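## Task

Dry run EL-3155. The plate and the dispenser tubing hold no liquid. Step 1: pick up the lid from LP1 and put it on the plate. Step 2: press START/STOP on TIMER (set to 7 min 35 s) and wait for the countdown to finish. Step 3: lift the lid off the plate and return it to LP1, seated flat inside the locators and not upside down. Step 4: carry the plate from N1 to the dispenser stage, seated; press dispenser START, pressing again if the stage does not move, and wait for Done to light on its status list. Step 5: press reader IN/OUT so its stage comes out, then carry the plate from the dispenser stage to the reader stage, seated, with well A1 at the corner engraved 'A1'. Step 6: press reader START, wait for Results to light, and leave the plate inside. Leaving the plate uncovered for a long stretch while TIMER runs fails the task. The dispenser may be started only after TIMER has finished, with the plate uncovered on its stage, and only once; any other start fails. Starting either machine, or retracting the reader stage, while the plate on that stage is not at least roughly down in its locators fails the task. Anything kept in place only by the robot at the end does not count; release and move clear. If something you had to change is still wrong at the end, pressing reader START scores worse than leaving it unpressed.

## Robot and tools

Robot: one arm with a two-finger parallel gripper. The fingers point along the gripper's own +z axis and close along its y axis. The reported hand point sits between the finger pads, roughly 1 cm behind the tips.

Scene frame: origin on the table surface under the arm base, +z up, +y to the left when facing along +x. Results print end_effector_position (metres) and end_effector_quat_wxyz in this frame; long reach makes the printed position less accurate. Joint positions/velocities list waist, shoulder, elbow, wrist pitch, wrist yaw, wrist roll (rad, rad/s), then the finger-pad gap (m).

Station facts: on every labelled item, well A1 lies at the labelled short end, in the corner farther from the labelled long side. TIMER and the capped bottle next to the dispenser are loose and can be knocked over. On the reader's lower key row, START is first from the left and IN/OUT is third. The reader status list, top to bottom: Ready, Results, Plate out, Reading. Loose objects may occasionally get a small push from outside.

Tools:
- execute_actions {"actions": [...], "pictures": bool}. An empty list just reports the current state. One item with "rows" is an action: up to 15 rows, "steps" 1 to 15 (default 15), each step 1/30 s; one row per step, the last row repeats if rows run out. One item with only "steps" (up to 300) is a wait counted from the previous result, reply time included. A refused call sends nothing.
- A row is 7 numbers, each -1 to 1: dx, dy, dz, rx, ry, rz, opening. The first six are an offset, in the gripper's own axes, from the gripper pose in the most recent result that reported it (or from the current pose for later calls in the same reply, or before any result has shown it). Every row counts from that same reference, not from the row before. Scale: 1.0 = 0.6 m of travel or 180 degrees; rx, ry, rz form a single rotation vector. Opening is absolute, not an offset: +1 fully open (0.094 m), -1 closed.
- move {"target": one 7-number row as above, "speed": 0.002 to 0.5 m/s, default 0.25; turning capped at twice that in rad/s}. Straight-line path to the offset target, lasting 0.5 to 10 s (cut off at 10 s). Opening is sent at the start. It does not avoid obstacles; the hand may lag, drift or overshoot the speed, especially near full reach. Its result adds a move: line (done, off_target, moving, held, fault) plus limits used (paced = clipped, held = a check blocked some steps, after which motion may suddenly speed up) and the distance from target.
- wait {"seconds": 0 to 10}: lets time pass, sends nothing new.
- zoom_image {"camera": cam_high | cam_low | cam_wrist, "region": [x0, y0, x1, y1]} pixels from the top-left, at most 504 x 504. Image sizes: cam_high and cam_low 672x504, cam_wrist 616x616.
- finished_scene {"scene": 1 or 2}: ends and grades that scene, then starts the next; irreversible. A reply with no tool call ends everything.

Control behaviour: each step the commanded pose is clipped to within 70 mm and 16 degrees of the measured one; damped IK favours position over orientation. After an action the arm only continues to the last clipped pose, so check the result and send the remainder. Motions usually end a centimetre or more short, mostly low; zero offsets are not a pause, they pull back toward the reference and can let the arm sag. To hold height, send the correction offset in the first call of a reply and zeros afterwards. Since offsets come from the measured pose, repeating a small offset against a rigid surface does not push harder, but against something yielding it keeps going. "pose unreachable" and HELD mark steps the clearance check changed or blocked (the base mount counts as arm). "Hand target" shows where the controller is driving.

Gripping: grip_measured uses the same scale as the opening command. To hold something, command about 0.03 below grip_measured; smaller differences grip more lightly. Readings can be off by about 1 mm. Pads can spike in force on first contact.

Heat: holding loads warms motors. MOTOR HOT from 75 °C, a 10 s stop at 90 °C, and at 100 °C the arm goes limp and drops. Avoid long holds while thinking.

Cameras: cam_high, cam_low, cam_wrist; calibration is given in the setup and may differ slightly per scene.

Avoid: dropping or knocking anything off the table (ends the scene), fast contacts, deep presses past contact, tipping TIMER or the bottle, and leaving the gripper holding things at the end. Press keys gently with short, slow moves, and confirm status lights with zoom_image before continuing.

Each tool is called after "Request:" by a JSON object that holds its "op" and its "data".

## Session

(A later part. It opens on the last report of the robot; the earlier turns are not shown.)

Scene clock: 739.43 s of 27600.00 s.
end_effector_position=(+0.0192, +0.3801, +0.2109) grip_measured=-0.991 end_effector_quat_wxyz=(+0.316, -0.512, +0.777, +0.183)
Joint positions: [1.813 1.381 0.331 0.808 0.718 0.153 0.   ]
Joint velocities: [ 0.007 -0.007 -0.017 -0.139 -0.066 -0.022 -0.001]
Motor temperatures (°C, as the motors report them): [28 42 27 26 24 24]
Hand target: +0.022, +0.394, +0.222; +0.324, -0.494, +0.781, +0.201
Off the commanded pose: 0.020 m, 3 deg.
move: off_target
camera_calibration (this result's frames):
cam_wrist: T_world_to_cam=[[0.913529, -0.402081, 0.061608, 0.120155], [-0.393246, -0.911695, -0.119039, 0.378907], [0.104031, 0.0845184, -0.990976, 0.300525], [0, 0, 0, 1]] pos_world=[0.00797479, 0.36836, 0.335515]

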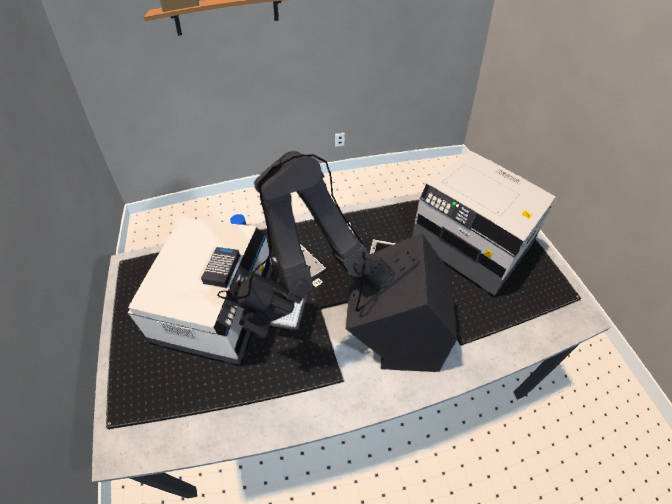

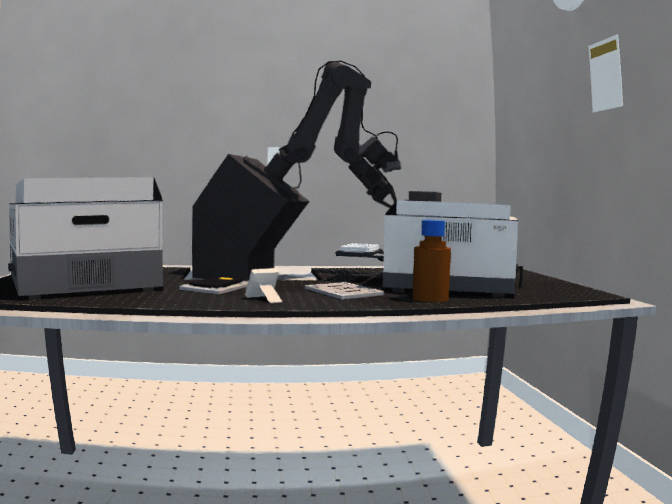

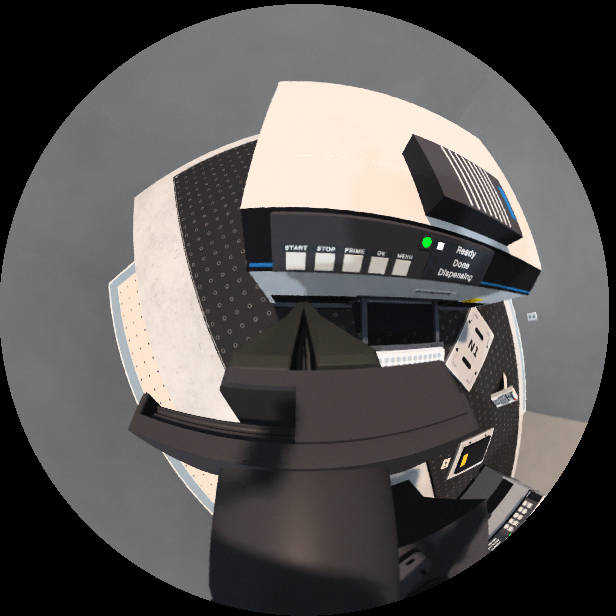

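Request:
{"op": "execute_actions", "data": {"actions": [{"rows":[[-0.015,0.005,0.003,-0.004,-0.012,0,-1],[-0.03,0.01,0.006,-0.008,-0.024,0,-1],[-0.04,0.012,0.01,-0.01,-0.03,0,-1]]}]}}

Request:
{"op": "zoom_image", "data": {"camera": "cam_wrist", "region": [240,230,400,340]}}

Scene clock: 742.80 s of 27600.00 s.
end_effector_position=(+0.0210, +0.3955, +0.2193) grip_measured=-0.991 end_effector_quat_wxyz=(+0.339, -0.512, +0.761, +0.209)
Joint positions: [1.799 1.411 0.331 0.939 0.689 0.077 0.   ]
Joint velocities: [-0.002  0.017  0.002  0.081  0.022 -0.037  0.   ]
Motor temperatures (°C, as the motors report them): [28 42 28 26 24 24]
Hand target: +0.021, +0.403, +0.223; +0.345, -0.508, +0.758, +0.219
Off the commanded pose: 0.008 m, 1 deg.
Steps of this call (steps 1 to 86: nothing new was sent; steps 87 to 101: all 15 steps of this action). Readings (end_effector_position):
87: (+0.0190, +0.3805, +0.2111)
88: (+0.0192, +0.3822, +0.2121)
90: (+0.0199, +0.3864, +0.2142)
94: (+0.0216, +0.3915, +0.2166)
101: the state above
camera_calibration (this result's frames):
cam_wrist: T_world_to_cam=[[0.92225, -0.383113, 0.0517696, 0.118608], [-0.367559, -0.910444, -0.189715, 0.40908], [0.119815, 0.155936, -0.980474, 0.27656], [0, 0, 0, 1]] pos_world=[0.00783899, 0.374759, 0.342628]

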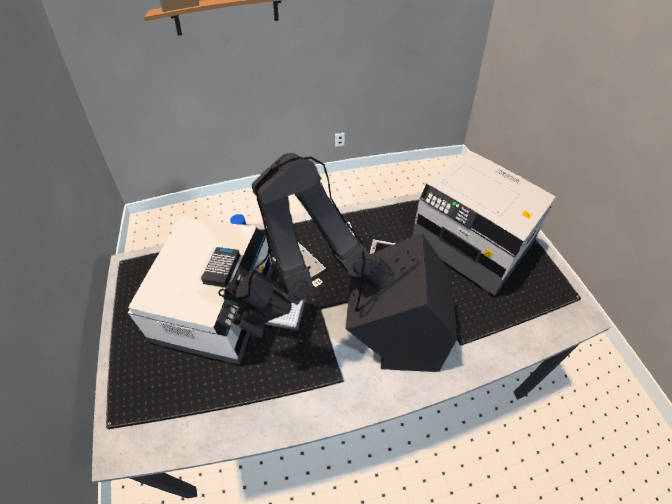

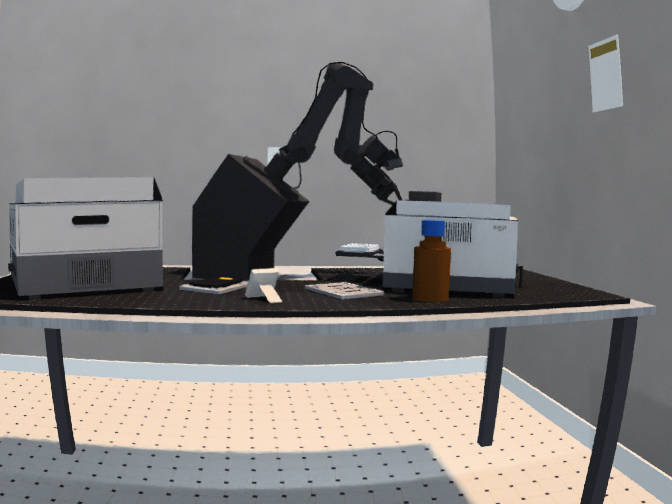

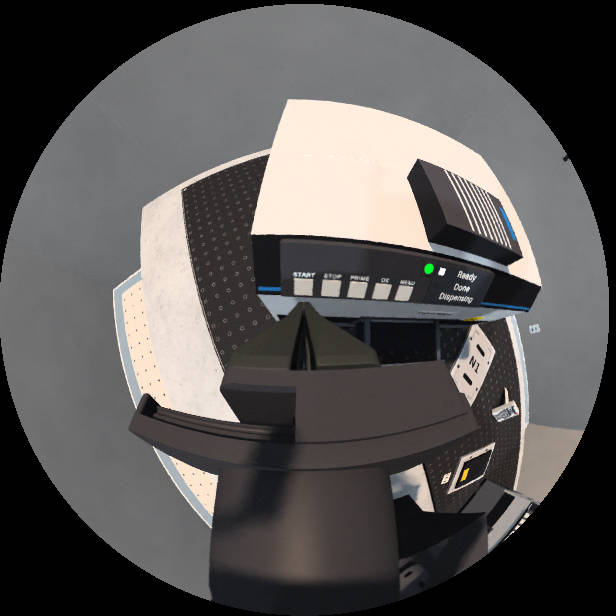

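Region (240, 230, 400, 340) of cam_wrist's 616x616 image, scaled by 3.150, with more detail than that image has; it fills the top 346 rows of this view, and the rest is white.

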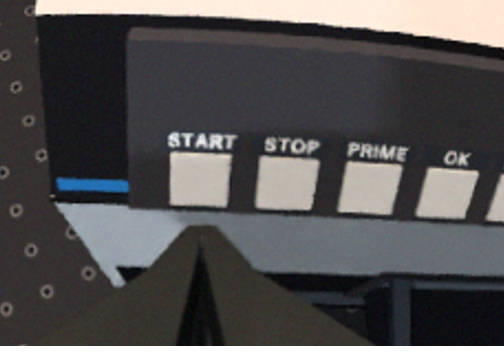

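Request:
{"op": "execute_actions", "data": {"actions": [{"rows":[[-0.014,0.004,0.004,0,-0.008,0,-1],[-0.016,0.004,0.008,0,-0.008,0,-1],[-0.018,0.004,0.012,0,-0.008,0,-1],[-0.02,0.004,0.016,0,-0.008,0,-1],[-0.022,0.004,0.02,0,-0.008,0,-1],[-0.024,0.004,0.024,0,-0.008,0,-1]]}]}}

Request:
{"op": "zoom_image", "data": {"camera": "cam_wrist", "region": [240,230,500,340]}}

Scene clock: 746.27 s of 27600.00 s.
end_effector_position=(+0.0276, +0.4054, +0.2176) grip_measured=-0.991 end_effector_quat_wxyz=(+0.346, -0.511, +0.759, +0.208)
Joint positions: [1.767 1.433 0.362 0.945 0.667 0.059 0.   ]
Joint velocities: [-0.002  0.007  0.002 -0.007  0.007 -0.022 -0.001]
Motor temperatures (°C, as the motors report them): [28 42 28 26 24 24]
Hand target: +0.027, +0.415, +0.220; +0.349, -0.509, +0.757, +0.215
Off the commanded pose: 0.010 m, 1 deg.
Steps of this call (steps 1 to 89: nothing new was sent; steps 90 to 104: all 15 steps of this action). Readings (end_effector_position):
90: (+0.0210, +0.3968, +0.2206)
91: (+0.0210, +0.3968, +0.2206)
93: (+0.0222, +0.3970, +0.2200)
97: (+0.0279, +0.4026, +0.2174)
104: the state above
camera_calibration (this result's frames):
cam_wrist: T_world_to_cam=[[0.920409, -0.386199, 0.0608073, 0.11571], [-0.367806, -0.908095, -0.200205, 0.421562], [0.132538, 0.161905, -0.977865, 0.269138], [0, 0, 0, 1]] pos_world=[0.0128817, 0.383931, 0.340543]

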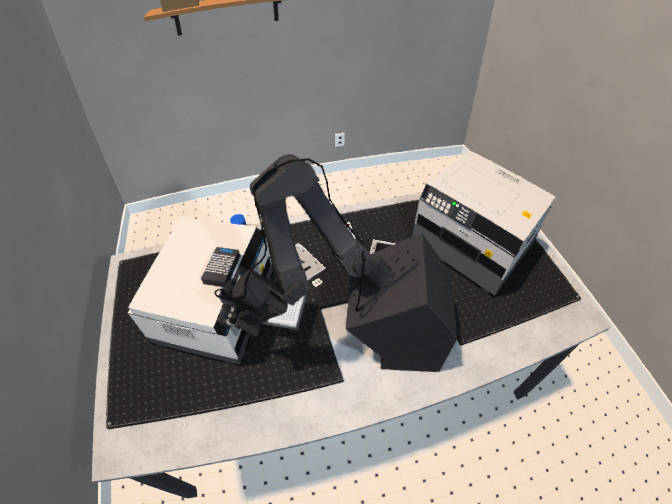

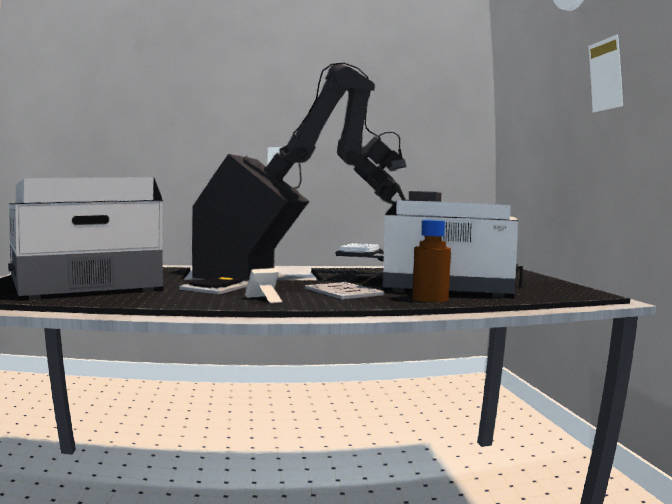

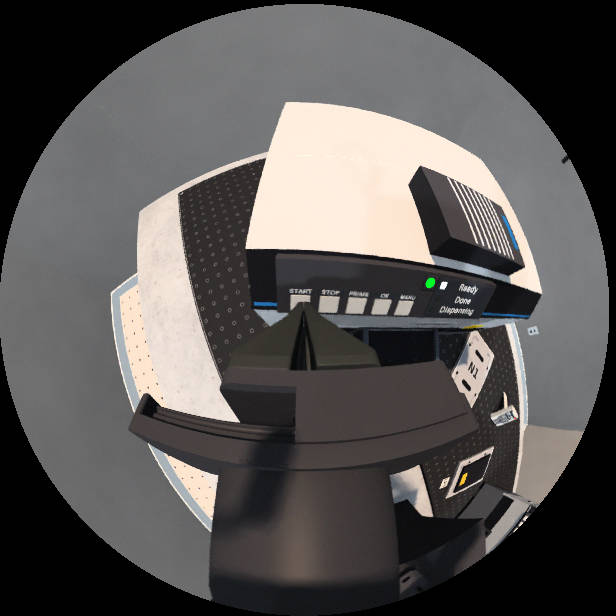

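Region (240, 230, 500, 340) of cam_wrist's 616x616 image, scaled by 1.938, with more detail than that image has; it fills the top 213 rows of this view, and the rest is white.

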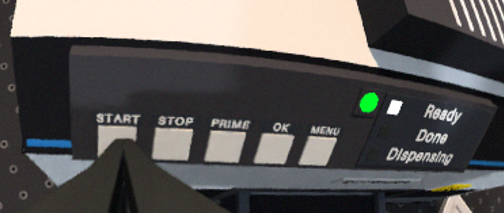

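Request:
{"op": "execute_actions", "data": {"actions": [{"rows":[[-0.012,0.009,0.01,0,-0.004,0,-1],[-0.012,0.009,0.014,0,-0.004,0,-1],[-0.012,0.009,0.018,0,-0.004,0,-1],[-0.012,0.009,0.022,0,-0.004,0,-1]]}]}}

Request:
{"op": "zoom_image", "data": {"camera": "cam_wrist", "region": [240,230,500,340]}}

Scene clock: 749.23 s of 27600.00 s.
end_effector_position=(+0.0268, +0.4069, +0.2147) grip_measured=-0.992 end_effector_quat_wxyz=(+0.346, -0.514, +0.758, +0.205)
Joint positions: [1.766 1.452 0.372 0.951 0.668 0.055 0.   ]
Joint velocities: [ 0.012  0.007  0.022  0.007 -0.051 -0.022 -0.   ]
Motor temperatures (°C, as the motors report them): [28 42 28 26 24 24]
Hand target: +0.029, +0.420, +0.214; +0.351, -0.510, +0.757, +0.211
Off the commanded pose: 0.014 m, 1 deg.
Steps of this call (steps 1 to 74: nothing new was sent; steps 75 to 89: all 15 steps of this action). Readings (end_effector_position):
75: (+0.0271, +0.4055, +0.2172)
76: (+0.0267, +0.4057, +0.2163)
78: (+0.0267, +0.4068, +0.2146)
82: (+0.0268, +0.4069, +0.2147)
89: the state above
camera_calibration (this result's frames):
cam_wrist: T_world_to_cam=[[0.921206, -0.383253, 0.0670553, 0.114699], [-0.364277, -0.910132, -0.197389, 0.422174], [0.136679, 0.15741, -0.978029, 0.267924], [0, 0, 0, 1]] pos_world=[0.0115071, 0.386019, 0.337679]

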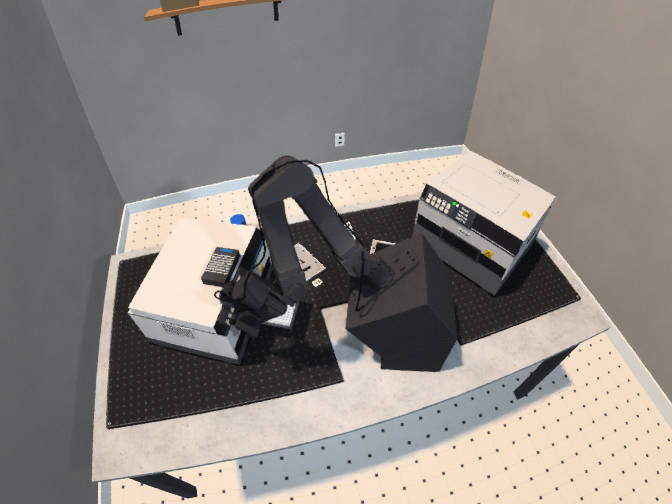

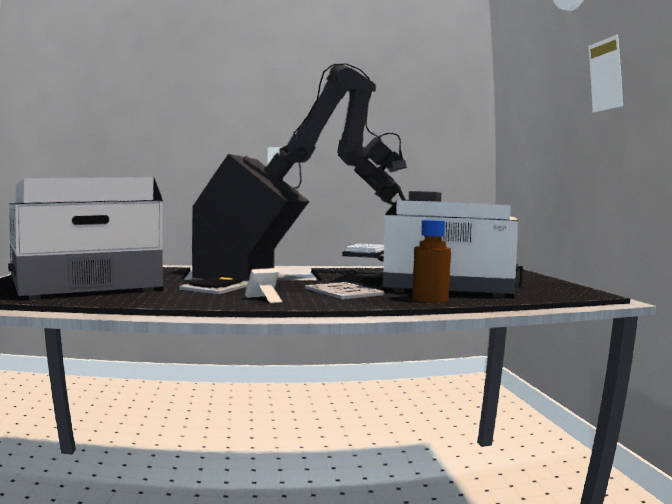

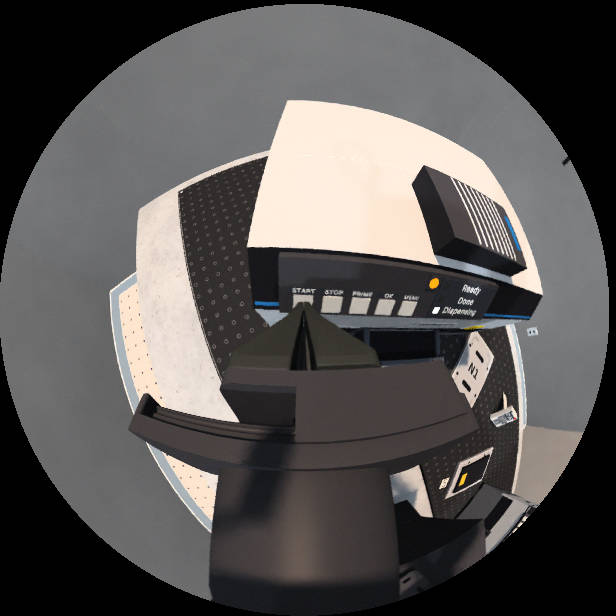

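Region (240, 230, 500, 340) of cam_wrist's 616x616 image, scaled by 1.938, with more detail than that image has; it fills the top 213 rows of this view, and the rest is white.

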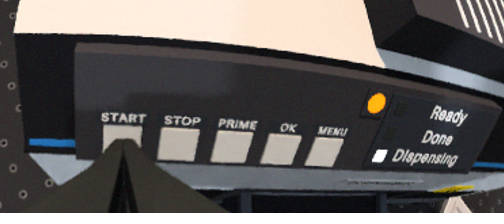

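Request:
{"op": "move", "data": {"target": [0,0,-0.06,0,0,0,-1], "speed": 0.1}}

Request:
{"op": "move", "data": {"target": [-0.03,0,-0.1,0,0.265,0,-1]}}

Request:
{"op": "move", "data": {"target": [0.17,-0.62,-0.02,0,0,0.36,-1]}}

Scene clock: 753.20 s of 27600.00 s.
end_effector_position=(+0.0156, +0.3874, +0.2352) grip_measured=-0.992 end_effector_quat_wxyz=(+0.346, -0.518, +0.755, +0.204)
Joint positions: [1.864 1.328 0.306 0.88  0.764 0.063 0.   ]
Joint velocities: [ 0.002  0.002 -0.012 -0.081 -0.037  0.022 -0.   ]
Motor temperatures (°C, as the motors report them): [27 41 28 27 24 24]
Hand target: +0.015, +0.383, +0.238; +0.347, -0.514, +0.757, +0.206
Off the commanded pose: 0.006 m, 1 deg.
move: done
camera_calibration (this result's frames):
cam_wrist: T_world_to_cam=[[0.923677, -0.376109, 0.0732294, 0.111829], [-0.356476, -0.913572, -0.195731, 0.405219], [0.140516, 0.154687, -0.97792, 0.293556], [0, 0, 0, 1]] pos_world=[-0.0000924065, 0.366847, 0.358199]

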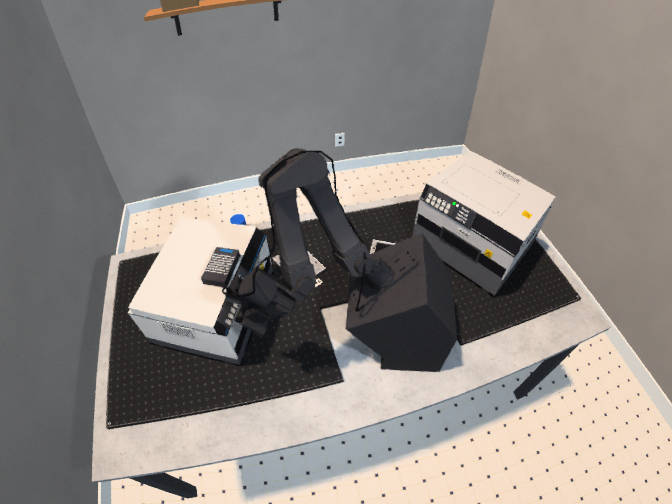

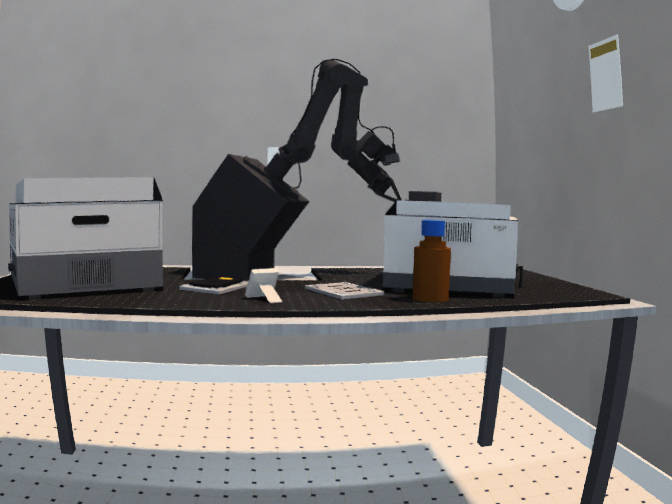

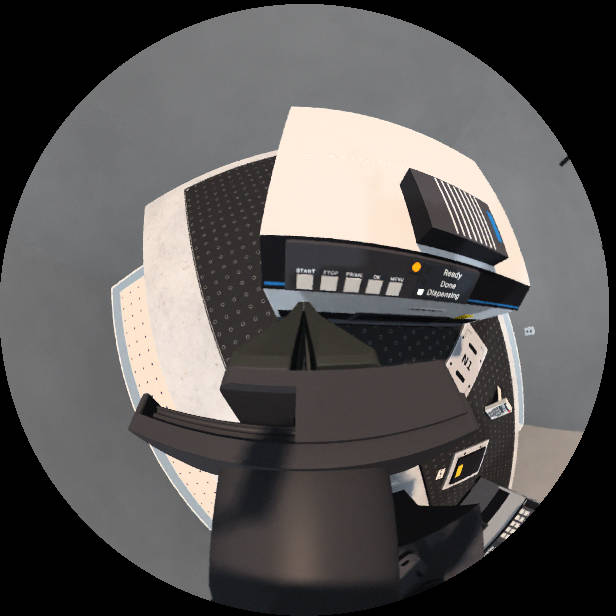

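Scene clock: 755.53 s of 27600.00 s.
end_effector_position=(-0.0003, +0.3493, +0.2830) grip_measured=-0.992 end_effector_quat_wxyz=(+0.006, -0.563, +0.826, -0.031)
Joint positions: [ 1.839  1.241  1.088 -0.957  0.431  0.612  0.   ]
Joint velocities: [-0.002 -0.012 -0.027  0.007 -0.095 -0.051 -0.   ]
Motor temperatures (°C, as the motors report them): [27 42 28 27 24 24]
Hand target: +0.000, +0.358, +0.289; +0.008, -0.555, +0.832, -0.022
Off the commanded pose: 0.011 m, 1 deg.
move: off_target
camera_calibration (this result's frames):
cam_wrist: T_world_to_cam=[[0.935643, -0.34605, 0.0694334, 0.0992858], [-0.314999, -0.729985, 0.606546, 0.0828967], [-0.15921, -0.589382, -0.792011, 0.555645], [0, 0, 0, 1]] pos_world=[0.0216805, 0.422358, 0.382903]

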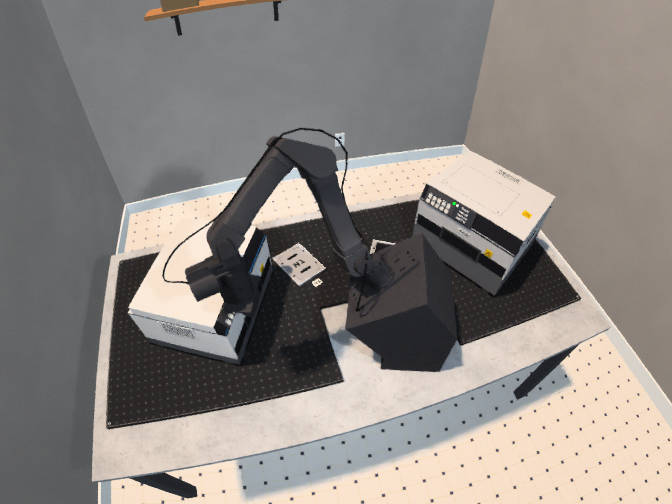

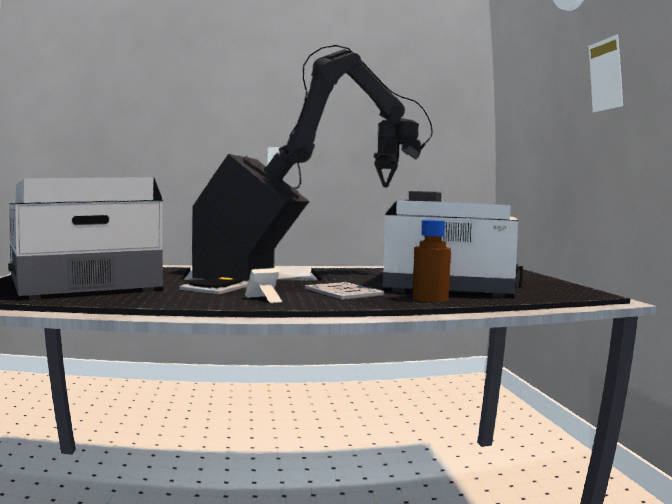

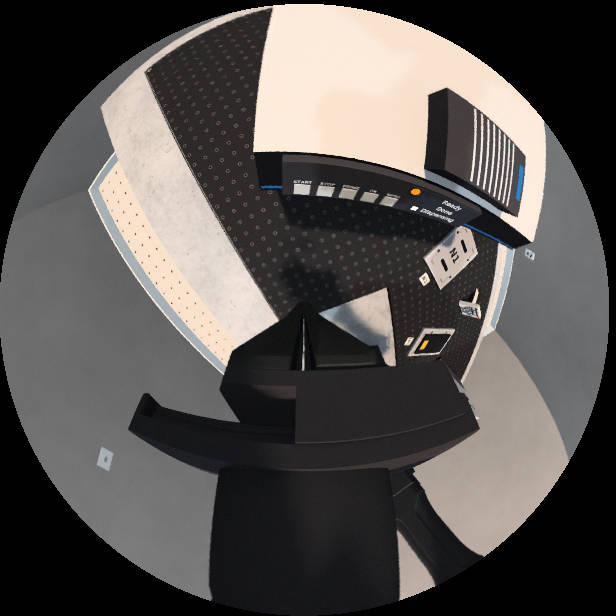

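Scene clock: 758.30 s of 27600.00 s.
end_effector_position=(+0.2932, +0.1146, +0.3064) grip_measured=-0.992 end_effector_quat_wxyz=(-0.001, -0.017, +1.000, -0.011)
Joint positions: [-0.167  1.39   1.039 -1.024 -0.593 -0.086  0.   ]
Joint velocities: [ 0.007 -0.012 -0.007 -0.066 -0.022 -0.022 -0.001]
Motor temperatures (°C, as the motors report them): [27 41 29 26 24 24]
Hand target: +0.303, +0.117, +0.315; +0.014, -0.021, +1.000, -0.008
Off the commanded pose: 0.019 m, 3 deg.
move: off_target
camera_calibration (this result's frames):
cam_wrist: T_world_to_cam=[[0.0539591, -0.997935, 0.0348318, 0.085619], [-0.807601, -0.0230996, 0.589277, 0.0585579], [-0.587256, -0.0599271, -0.80718, 0.55206], [0, 0, 0, 1]] pos_world=[0.366872, 0.119878, 0.408123]

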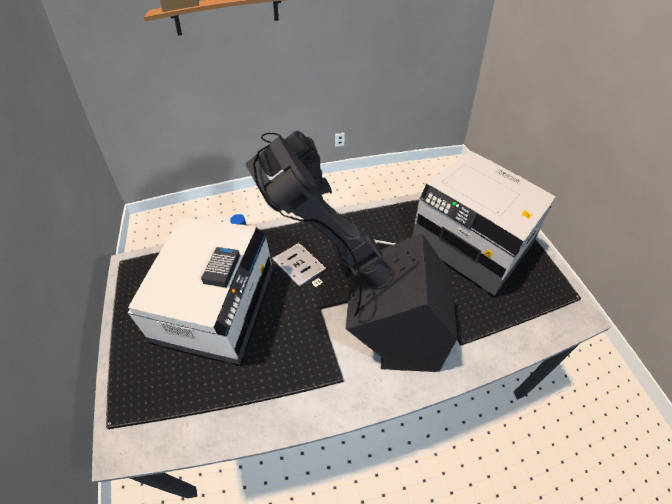

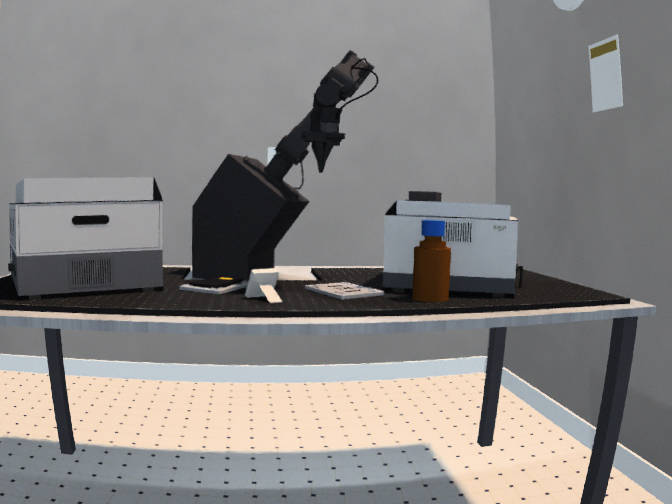

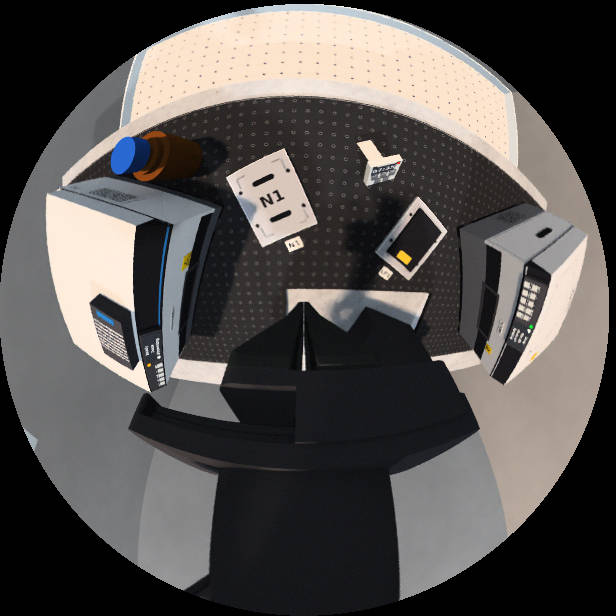

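Request:
{"op": "move", "data": {"target": [0.08,-0.47,0.02,0,0,0.38,-1]}}

Scene clock: 763.47 s of 27600.00 s.
end_effector_position=(+0.2507, -0.1538, +0.2924) grip_measured=-0.992 end_effector_quat_wxyz=(-0.009, +0.546, +0.838, +0.009)
Joint positions: [-0.9    2.144  1.176 -0.955 -0.574  0.197  0.   ]
Joint velocities: [-0.012 -0.007  0.012 -0.022 -0.007 -0.007  0.   ]
Motor temperatures (°C, as the motors report them): [28 41 29 26 24 24]
Hand target: +0.256, -0.165, +0.302; +0.007, +0.548, +0.837, -0.001
Off the commanded pose: 0.018 m, 3 deg.
move: off_target
camera_calibration (this result's frames):
cam_wrist: T_world_to_cam=[[-0.90638, -0.422404, 0.00704766, 0.157939], [-0.331818, 0.722131, 0.606979, 0.0164638], [-0.26148, 0.547816, -0.794686, 0.507881], [0, 0, 0, 1]] pos_world=[0.281416, -0.2234, 0.392499]

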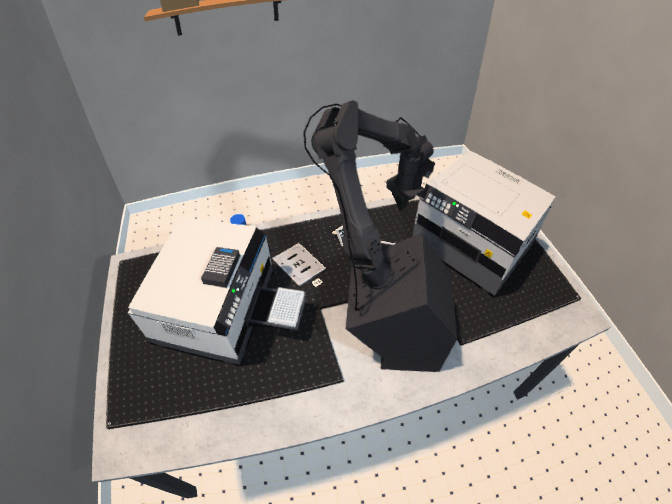

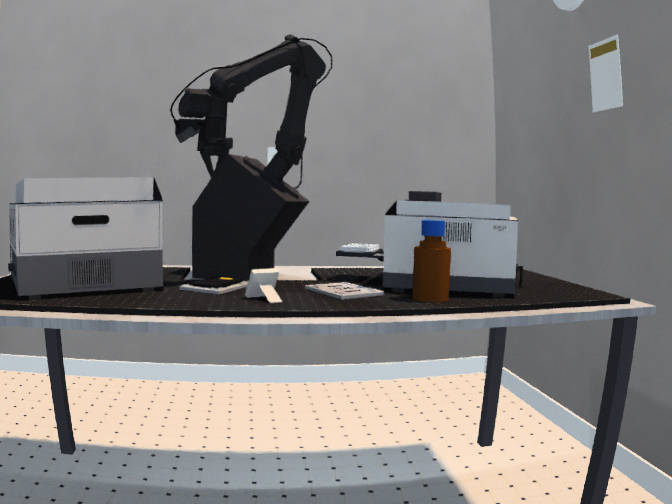

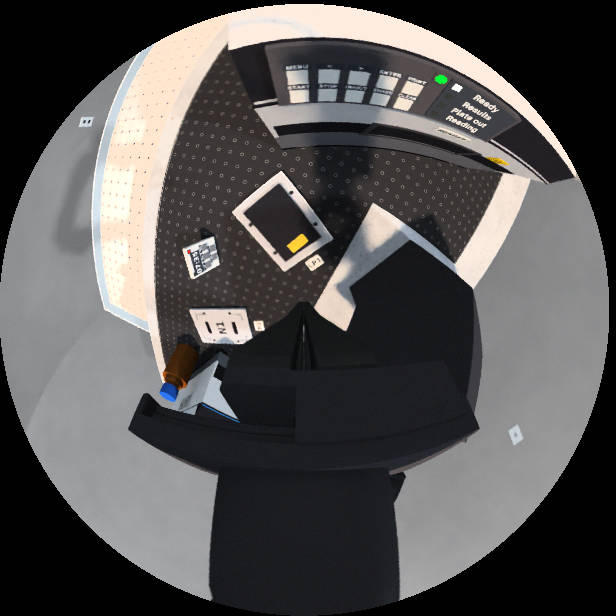

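Request:
{"op": "move", "data": {"target": [-0.16,-0.062,0.02,0,-0.3,0,-1]}}

Request:
{"op": "zoom_image", "data": {"camera": "cam_high", "region": [205,250,315,340]}}

Scene clock: 769.00 s of 27600.00 s.
end_effector_position=(+0.2602, -0.2540, +0.2783) grip_measured=-0.992 end_effector_quat_wxyz=(+0.368, +0.482, +0.760, -0.233)
Joint positions: [-0.805  2.078  0.518  0.587 -0.158  0.639  0.   ]
Joint velocities: [ 0.002  0.017 -0.007 -0.007 -0.007  0.022  0.   ]
Motor temperatures (°C, as the motors report them): [28 41 29 26 24 24]
Hand target: +0.254, -0.257, +0.278; +0.370, +0.488, +0.752, -0.243
Off the commanded pose: 0.005 m, 2 deg.
move: done
camera_calibration (this result's frames):
cam_wrist: T_world_to_cam=[[-0.903102, -0.428855, 0.0221455, 0.117704], [-0.41841, 0.867157, -0.270133, 0.404048], [0.0966443, -0.253224, -0.962568, 0.304037], [0, 0, 0, 1]] pos_world=[0.245973, -0.222906, 0.399197]

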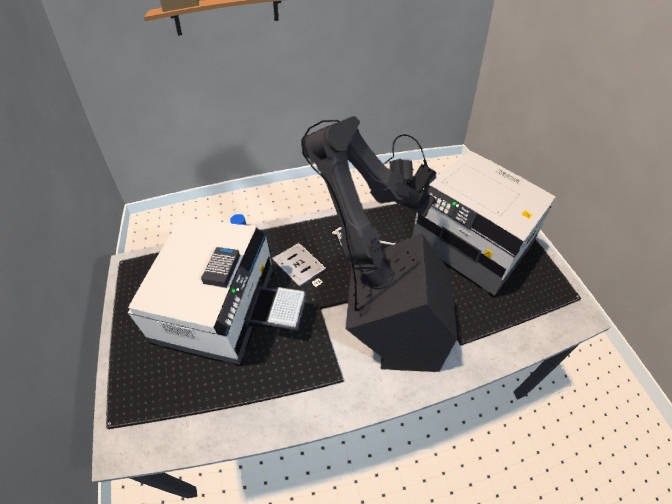

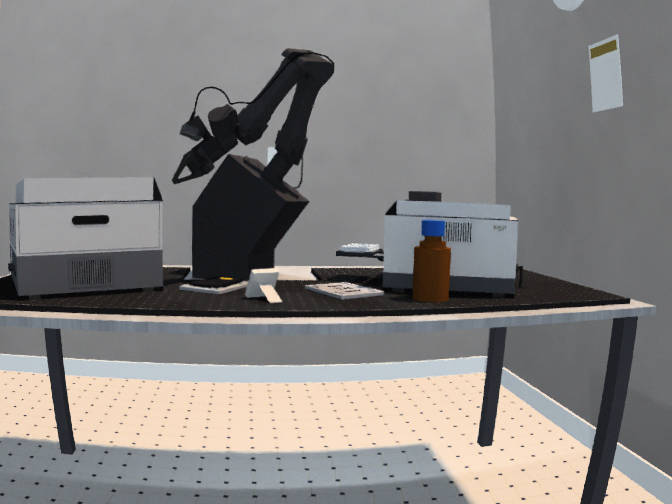

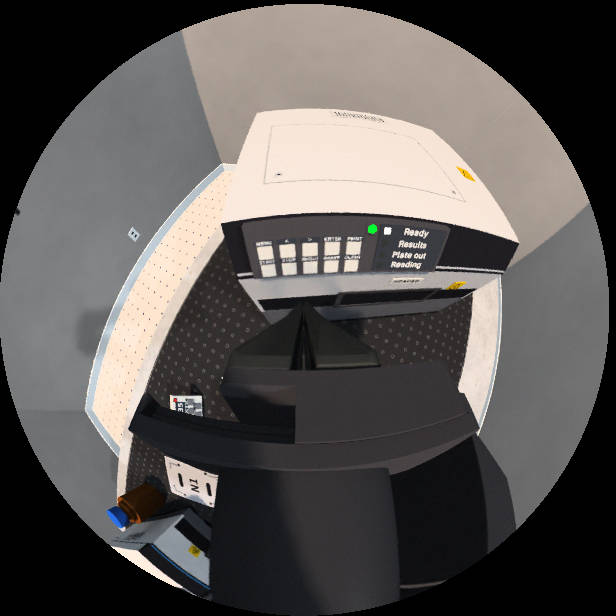

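Region (205, 250, 315, 340) of cam_high's 672x504 image, scaled by 4.582, with more detail than that image has; it fills the top 412 rows of this view, and the rest is white.

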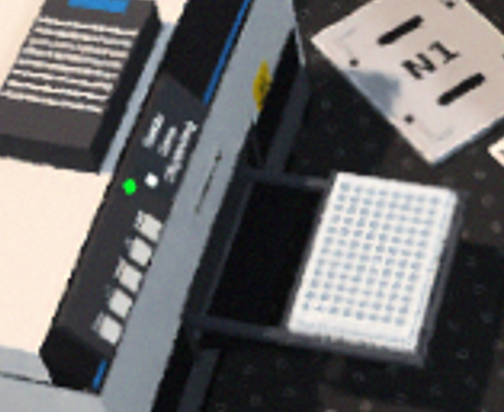

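Request:
{"op": "move", "data": {"target": [-0.015,-0.014,0.05,0,0,0,-1], "speed": 0.06}}

Request:
{"op": "zoom_image", "data": {"camera": "cam_wrist", "region": [230,230,390,340]}}

Scene clock: 773.70 s of 27600.00 s.
end_effector_position=(+0.2562, -0.2723, +0.2551) grip_measured=-0.992 end_effector_quat_wxyz=(+0.348, +0.490, +0.766, -0.228)
Joint positions: [-0.813  2.217  0.583  0.615 -0.175  0.624  0.   ]
Joint velocities: [-0.012 -0.002 -0.002  0.007  0.007 -0.11  -0.   ]
Motor temperatures (°C, as the motors report them): [29 41 29 26 24 24]
Hand target: +0.265, -0.283, +0.267; +0.368, +0.482, +0.760, -0.233
Off the commanded pose: 0.019 m, 3 deg.
move: off_target
camera_calibration (this result's frames):
cam_wrist: T_world_to_cam=[[-0.907071, -0.419723, 0.0324871, 0.107601], [-0.415569, 0.880414, -0.228414, 0.404149], [0.0672685, -0.220688, -0.973022, 0.29661], [0, 0, 0, 1]] pos_world=[0.245601, -0.245198, 0.377426]

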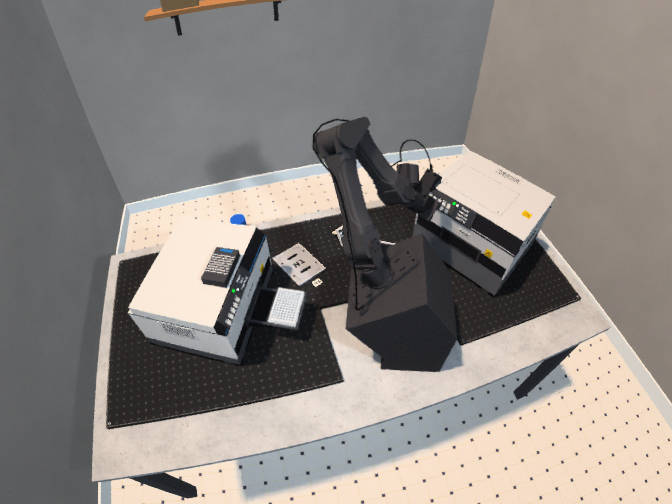

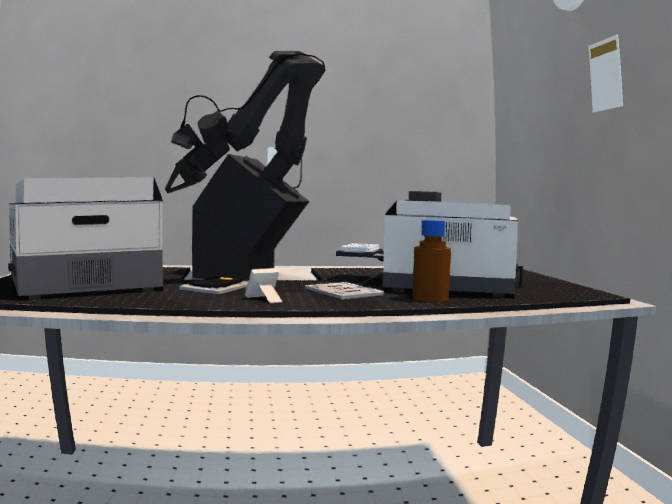

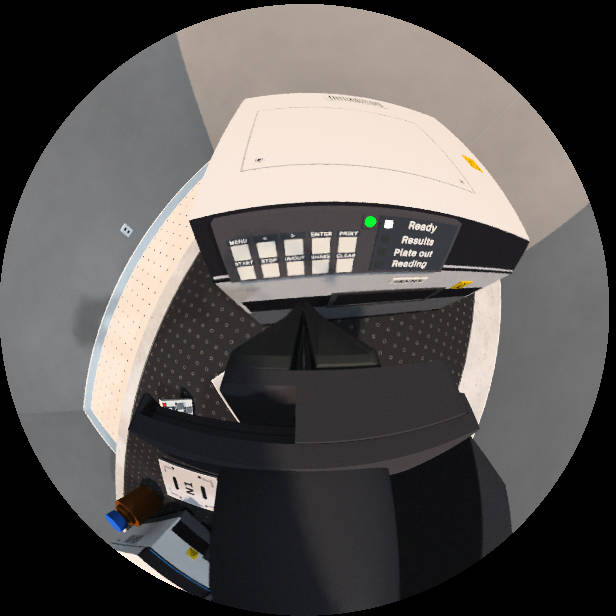

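Region (230, 230, 390, 340) of cam_wrist's 616x616 image, scaled by 3.150, with more detail than that image has; it fills the top 346 rows of this view, and the rest is white.

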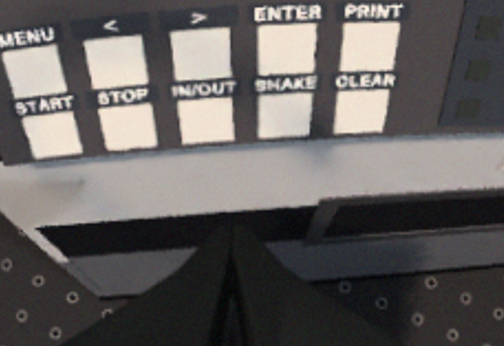

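Request:
{"op": "move", "data": {"target": [-0.05,0.015,0.027,0,-0.013,0,-1], "speed": 0.04}}

Request:
{"op": "zoom_image", "data": {"camera": "cam_wrist", "region": [230,230,390,340]}}

Scene clock: 778.10 s of 27600.00 s.
end_effector_position=(+0.2734, -0.2871, +0.2589) grip_measured=-0.992 end_effector_quat_wxyz=(+0.354, +0.486, +0.766, -0.228)
Joint positions: [-0.813  2.253  0.67   0.578 -0.177  0.623  0.   ]
Joint velocities: [-0.002  0.002 -0.012 -0.066  0.007 -0.037 -0.001]
Motor temperatures (°C, as the motors report them): [29 41 29 27 25 24]
Hand target: +0.278, -0.297, +0.268; +0.364, +0.485, +0.759, -0.238
Off the commanded pose: 0.014 m, 2 deg.
move: off_target
camera_calibration (this result's frames):
cam_wrist: T_world_to_cam=[[-0.903355, -0.427927, 0.0287983, 0.114425], [-0.421991, 0.874809, -0.237977, 0.427879], [0.0766438, -0.22713, -0.970844, 0.290904], [0, 0, 0, 1]] pos_world=[0.261631, -0.259273, 0.380952]

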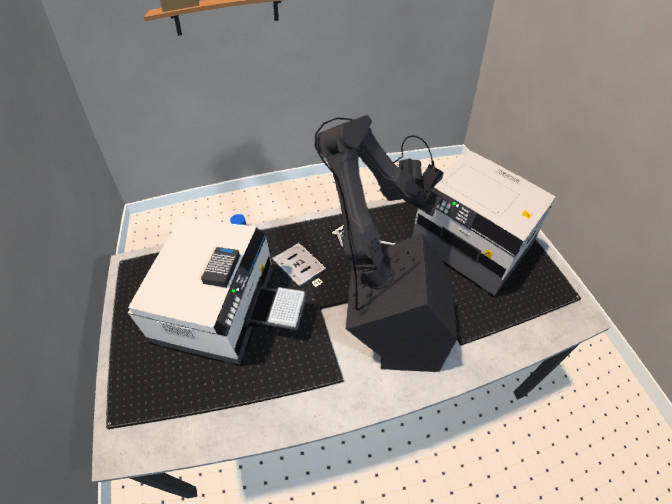

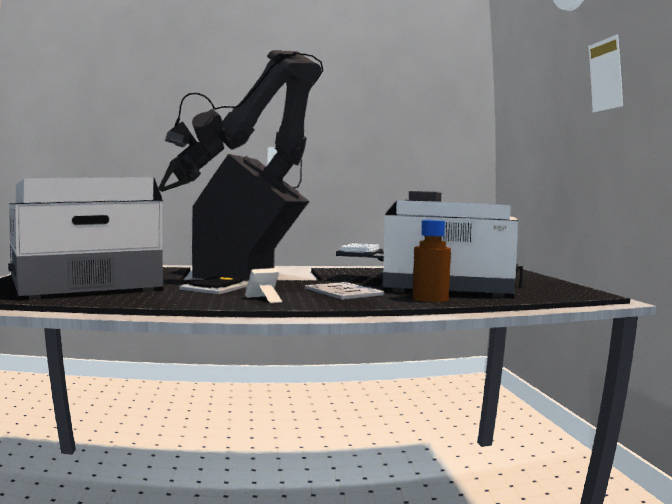

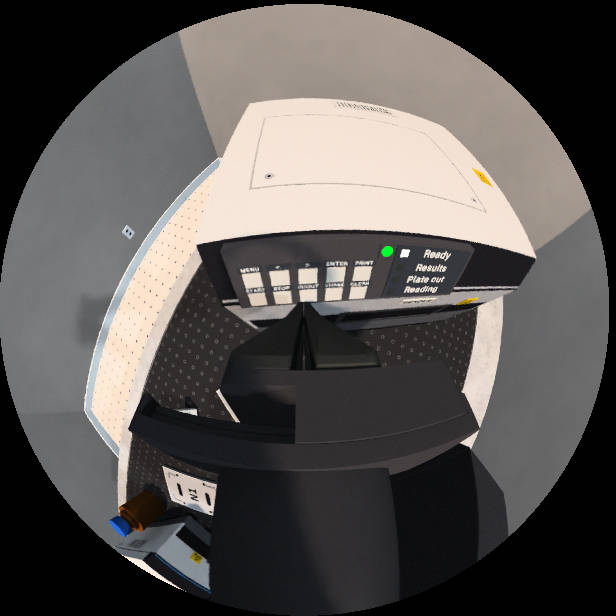

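Region (230, 230, 390, 340) of cam_wrist's 616x616 image, scaled by 3.150, with more detail than that image has; it fills the top 346 rows of this view, and the rest is white.

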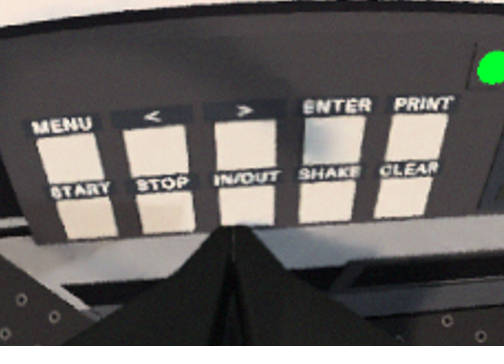

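Request:
{"op": "execute_actions", "data": {"actions": [{"rows":[[-0.022,-0.005,0.005,0,-0.01,0,-1],[-0.022,-0.005,0.009,0,-0.01,0,-1],[-0.022,-0.005,0.013,0,-0.01,0,-1],[-0.022,-0.005,0.017,0,-0.01,0,-1],[-0.022,-0.005,0.021,0,-0.01,0,-1],[-0.022,-0.005,0.025,0,-0.01,0,-1]]}]}}

Request:
{"op": "zoom_image", "data": {"camera": "cam_wrist", "region": [230,230,390,340]}}

Scene clock: 781.87 s of 27600.00 s.
end_effector_position=(+0.2678, -0.2943, +0.2456) grip_measured=-0.992 end_effector_quat_wxyz=(+0.342, +0.491, +0.768, -0.228)
Joint positions: [-0.813  2.314  0.693  0.591 -0.177  0.62   0.   ]
Joint velocities: [-0.007  0.002 -0.002 -0.081  0.007 -0.066  0.   ]
Motor temperatures (°C, as the motors report them): [29 41 29 27 25 24]
Hand target: +0.279, -0.306, +0.260; +0.365, +0.482, +0.761, -0.236
Off the commanded pose: 0.022 m, 3 deg.
Steps of this call (steps 1 to 98: nothing new was sent; steps 99 to 113: all 15 steps of this action). Readings (end_effector_position):
99: (+0.2726, -0.2870, +0.2582)
100: (+0.2725, -0.2872, +0.2579)
102: (+0.2713, -0.2883, +0.2555)
106: (+0.2682, -0.2934, +0.2469)
113: the state above
camera_calibration (this result's frames):
cam_wrist: T_world_to_cam=[[-0.90799, -0.417337, 0.0371956, 0.108987], [-0.414935, 0.883328, -0.218085, 0.424295], [0.0581589, -0.213453, -0.975221, 0.286842], [0, 0, 0, 1]] pos_world=[0.258332, -0.26808, 0.368212]

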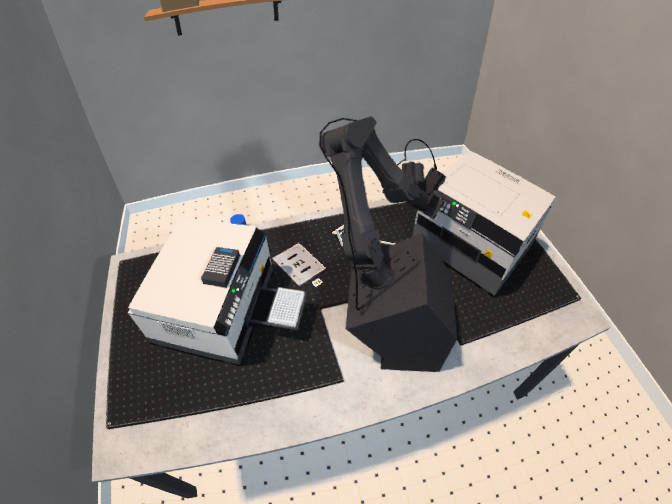

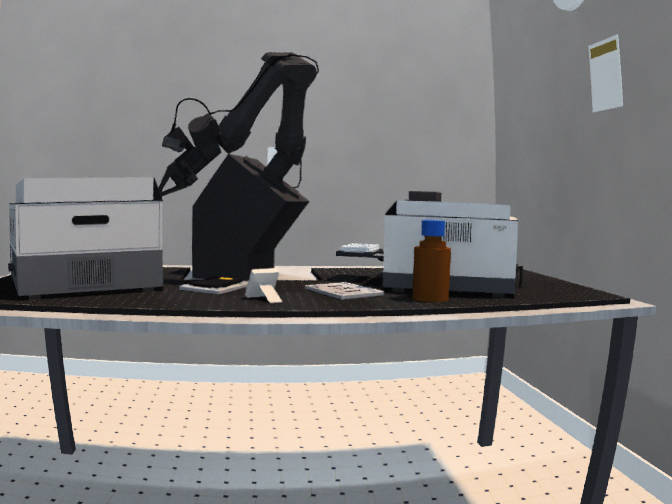

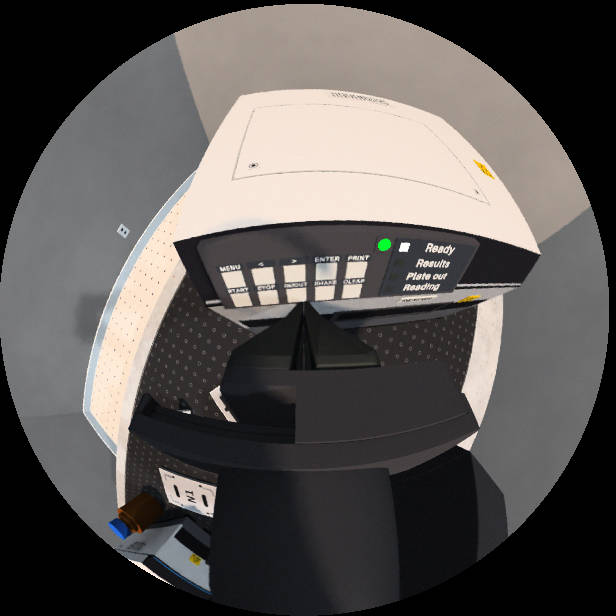

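Region (230, 230, 390, 340) of cam_wrist's 616x616 image, scaled by 3.150, with more detail than that image has; it fills the top 346 rows of this view, and the rest is white.

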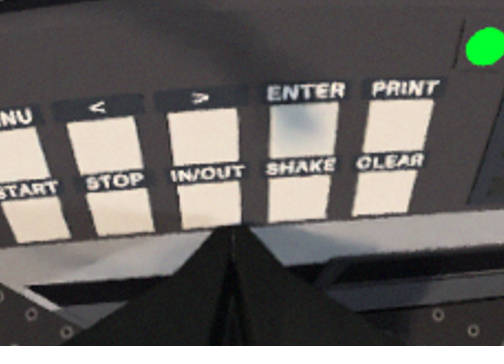

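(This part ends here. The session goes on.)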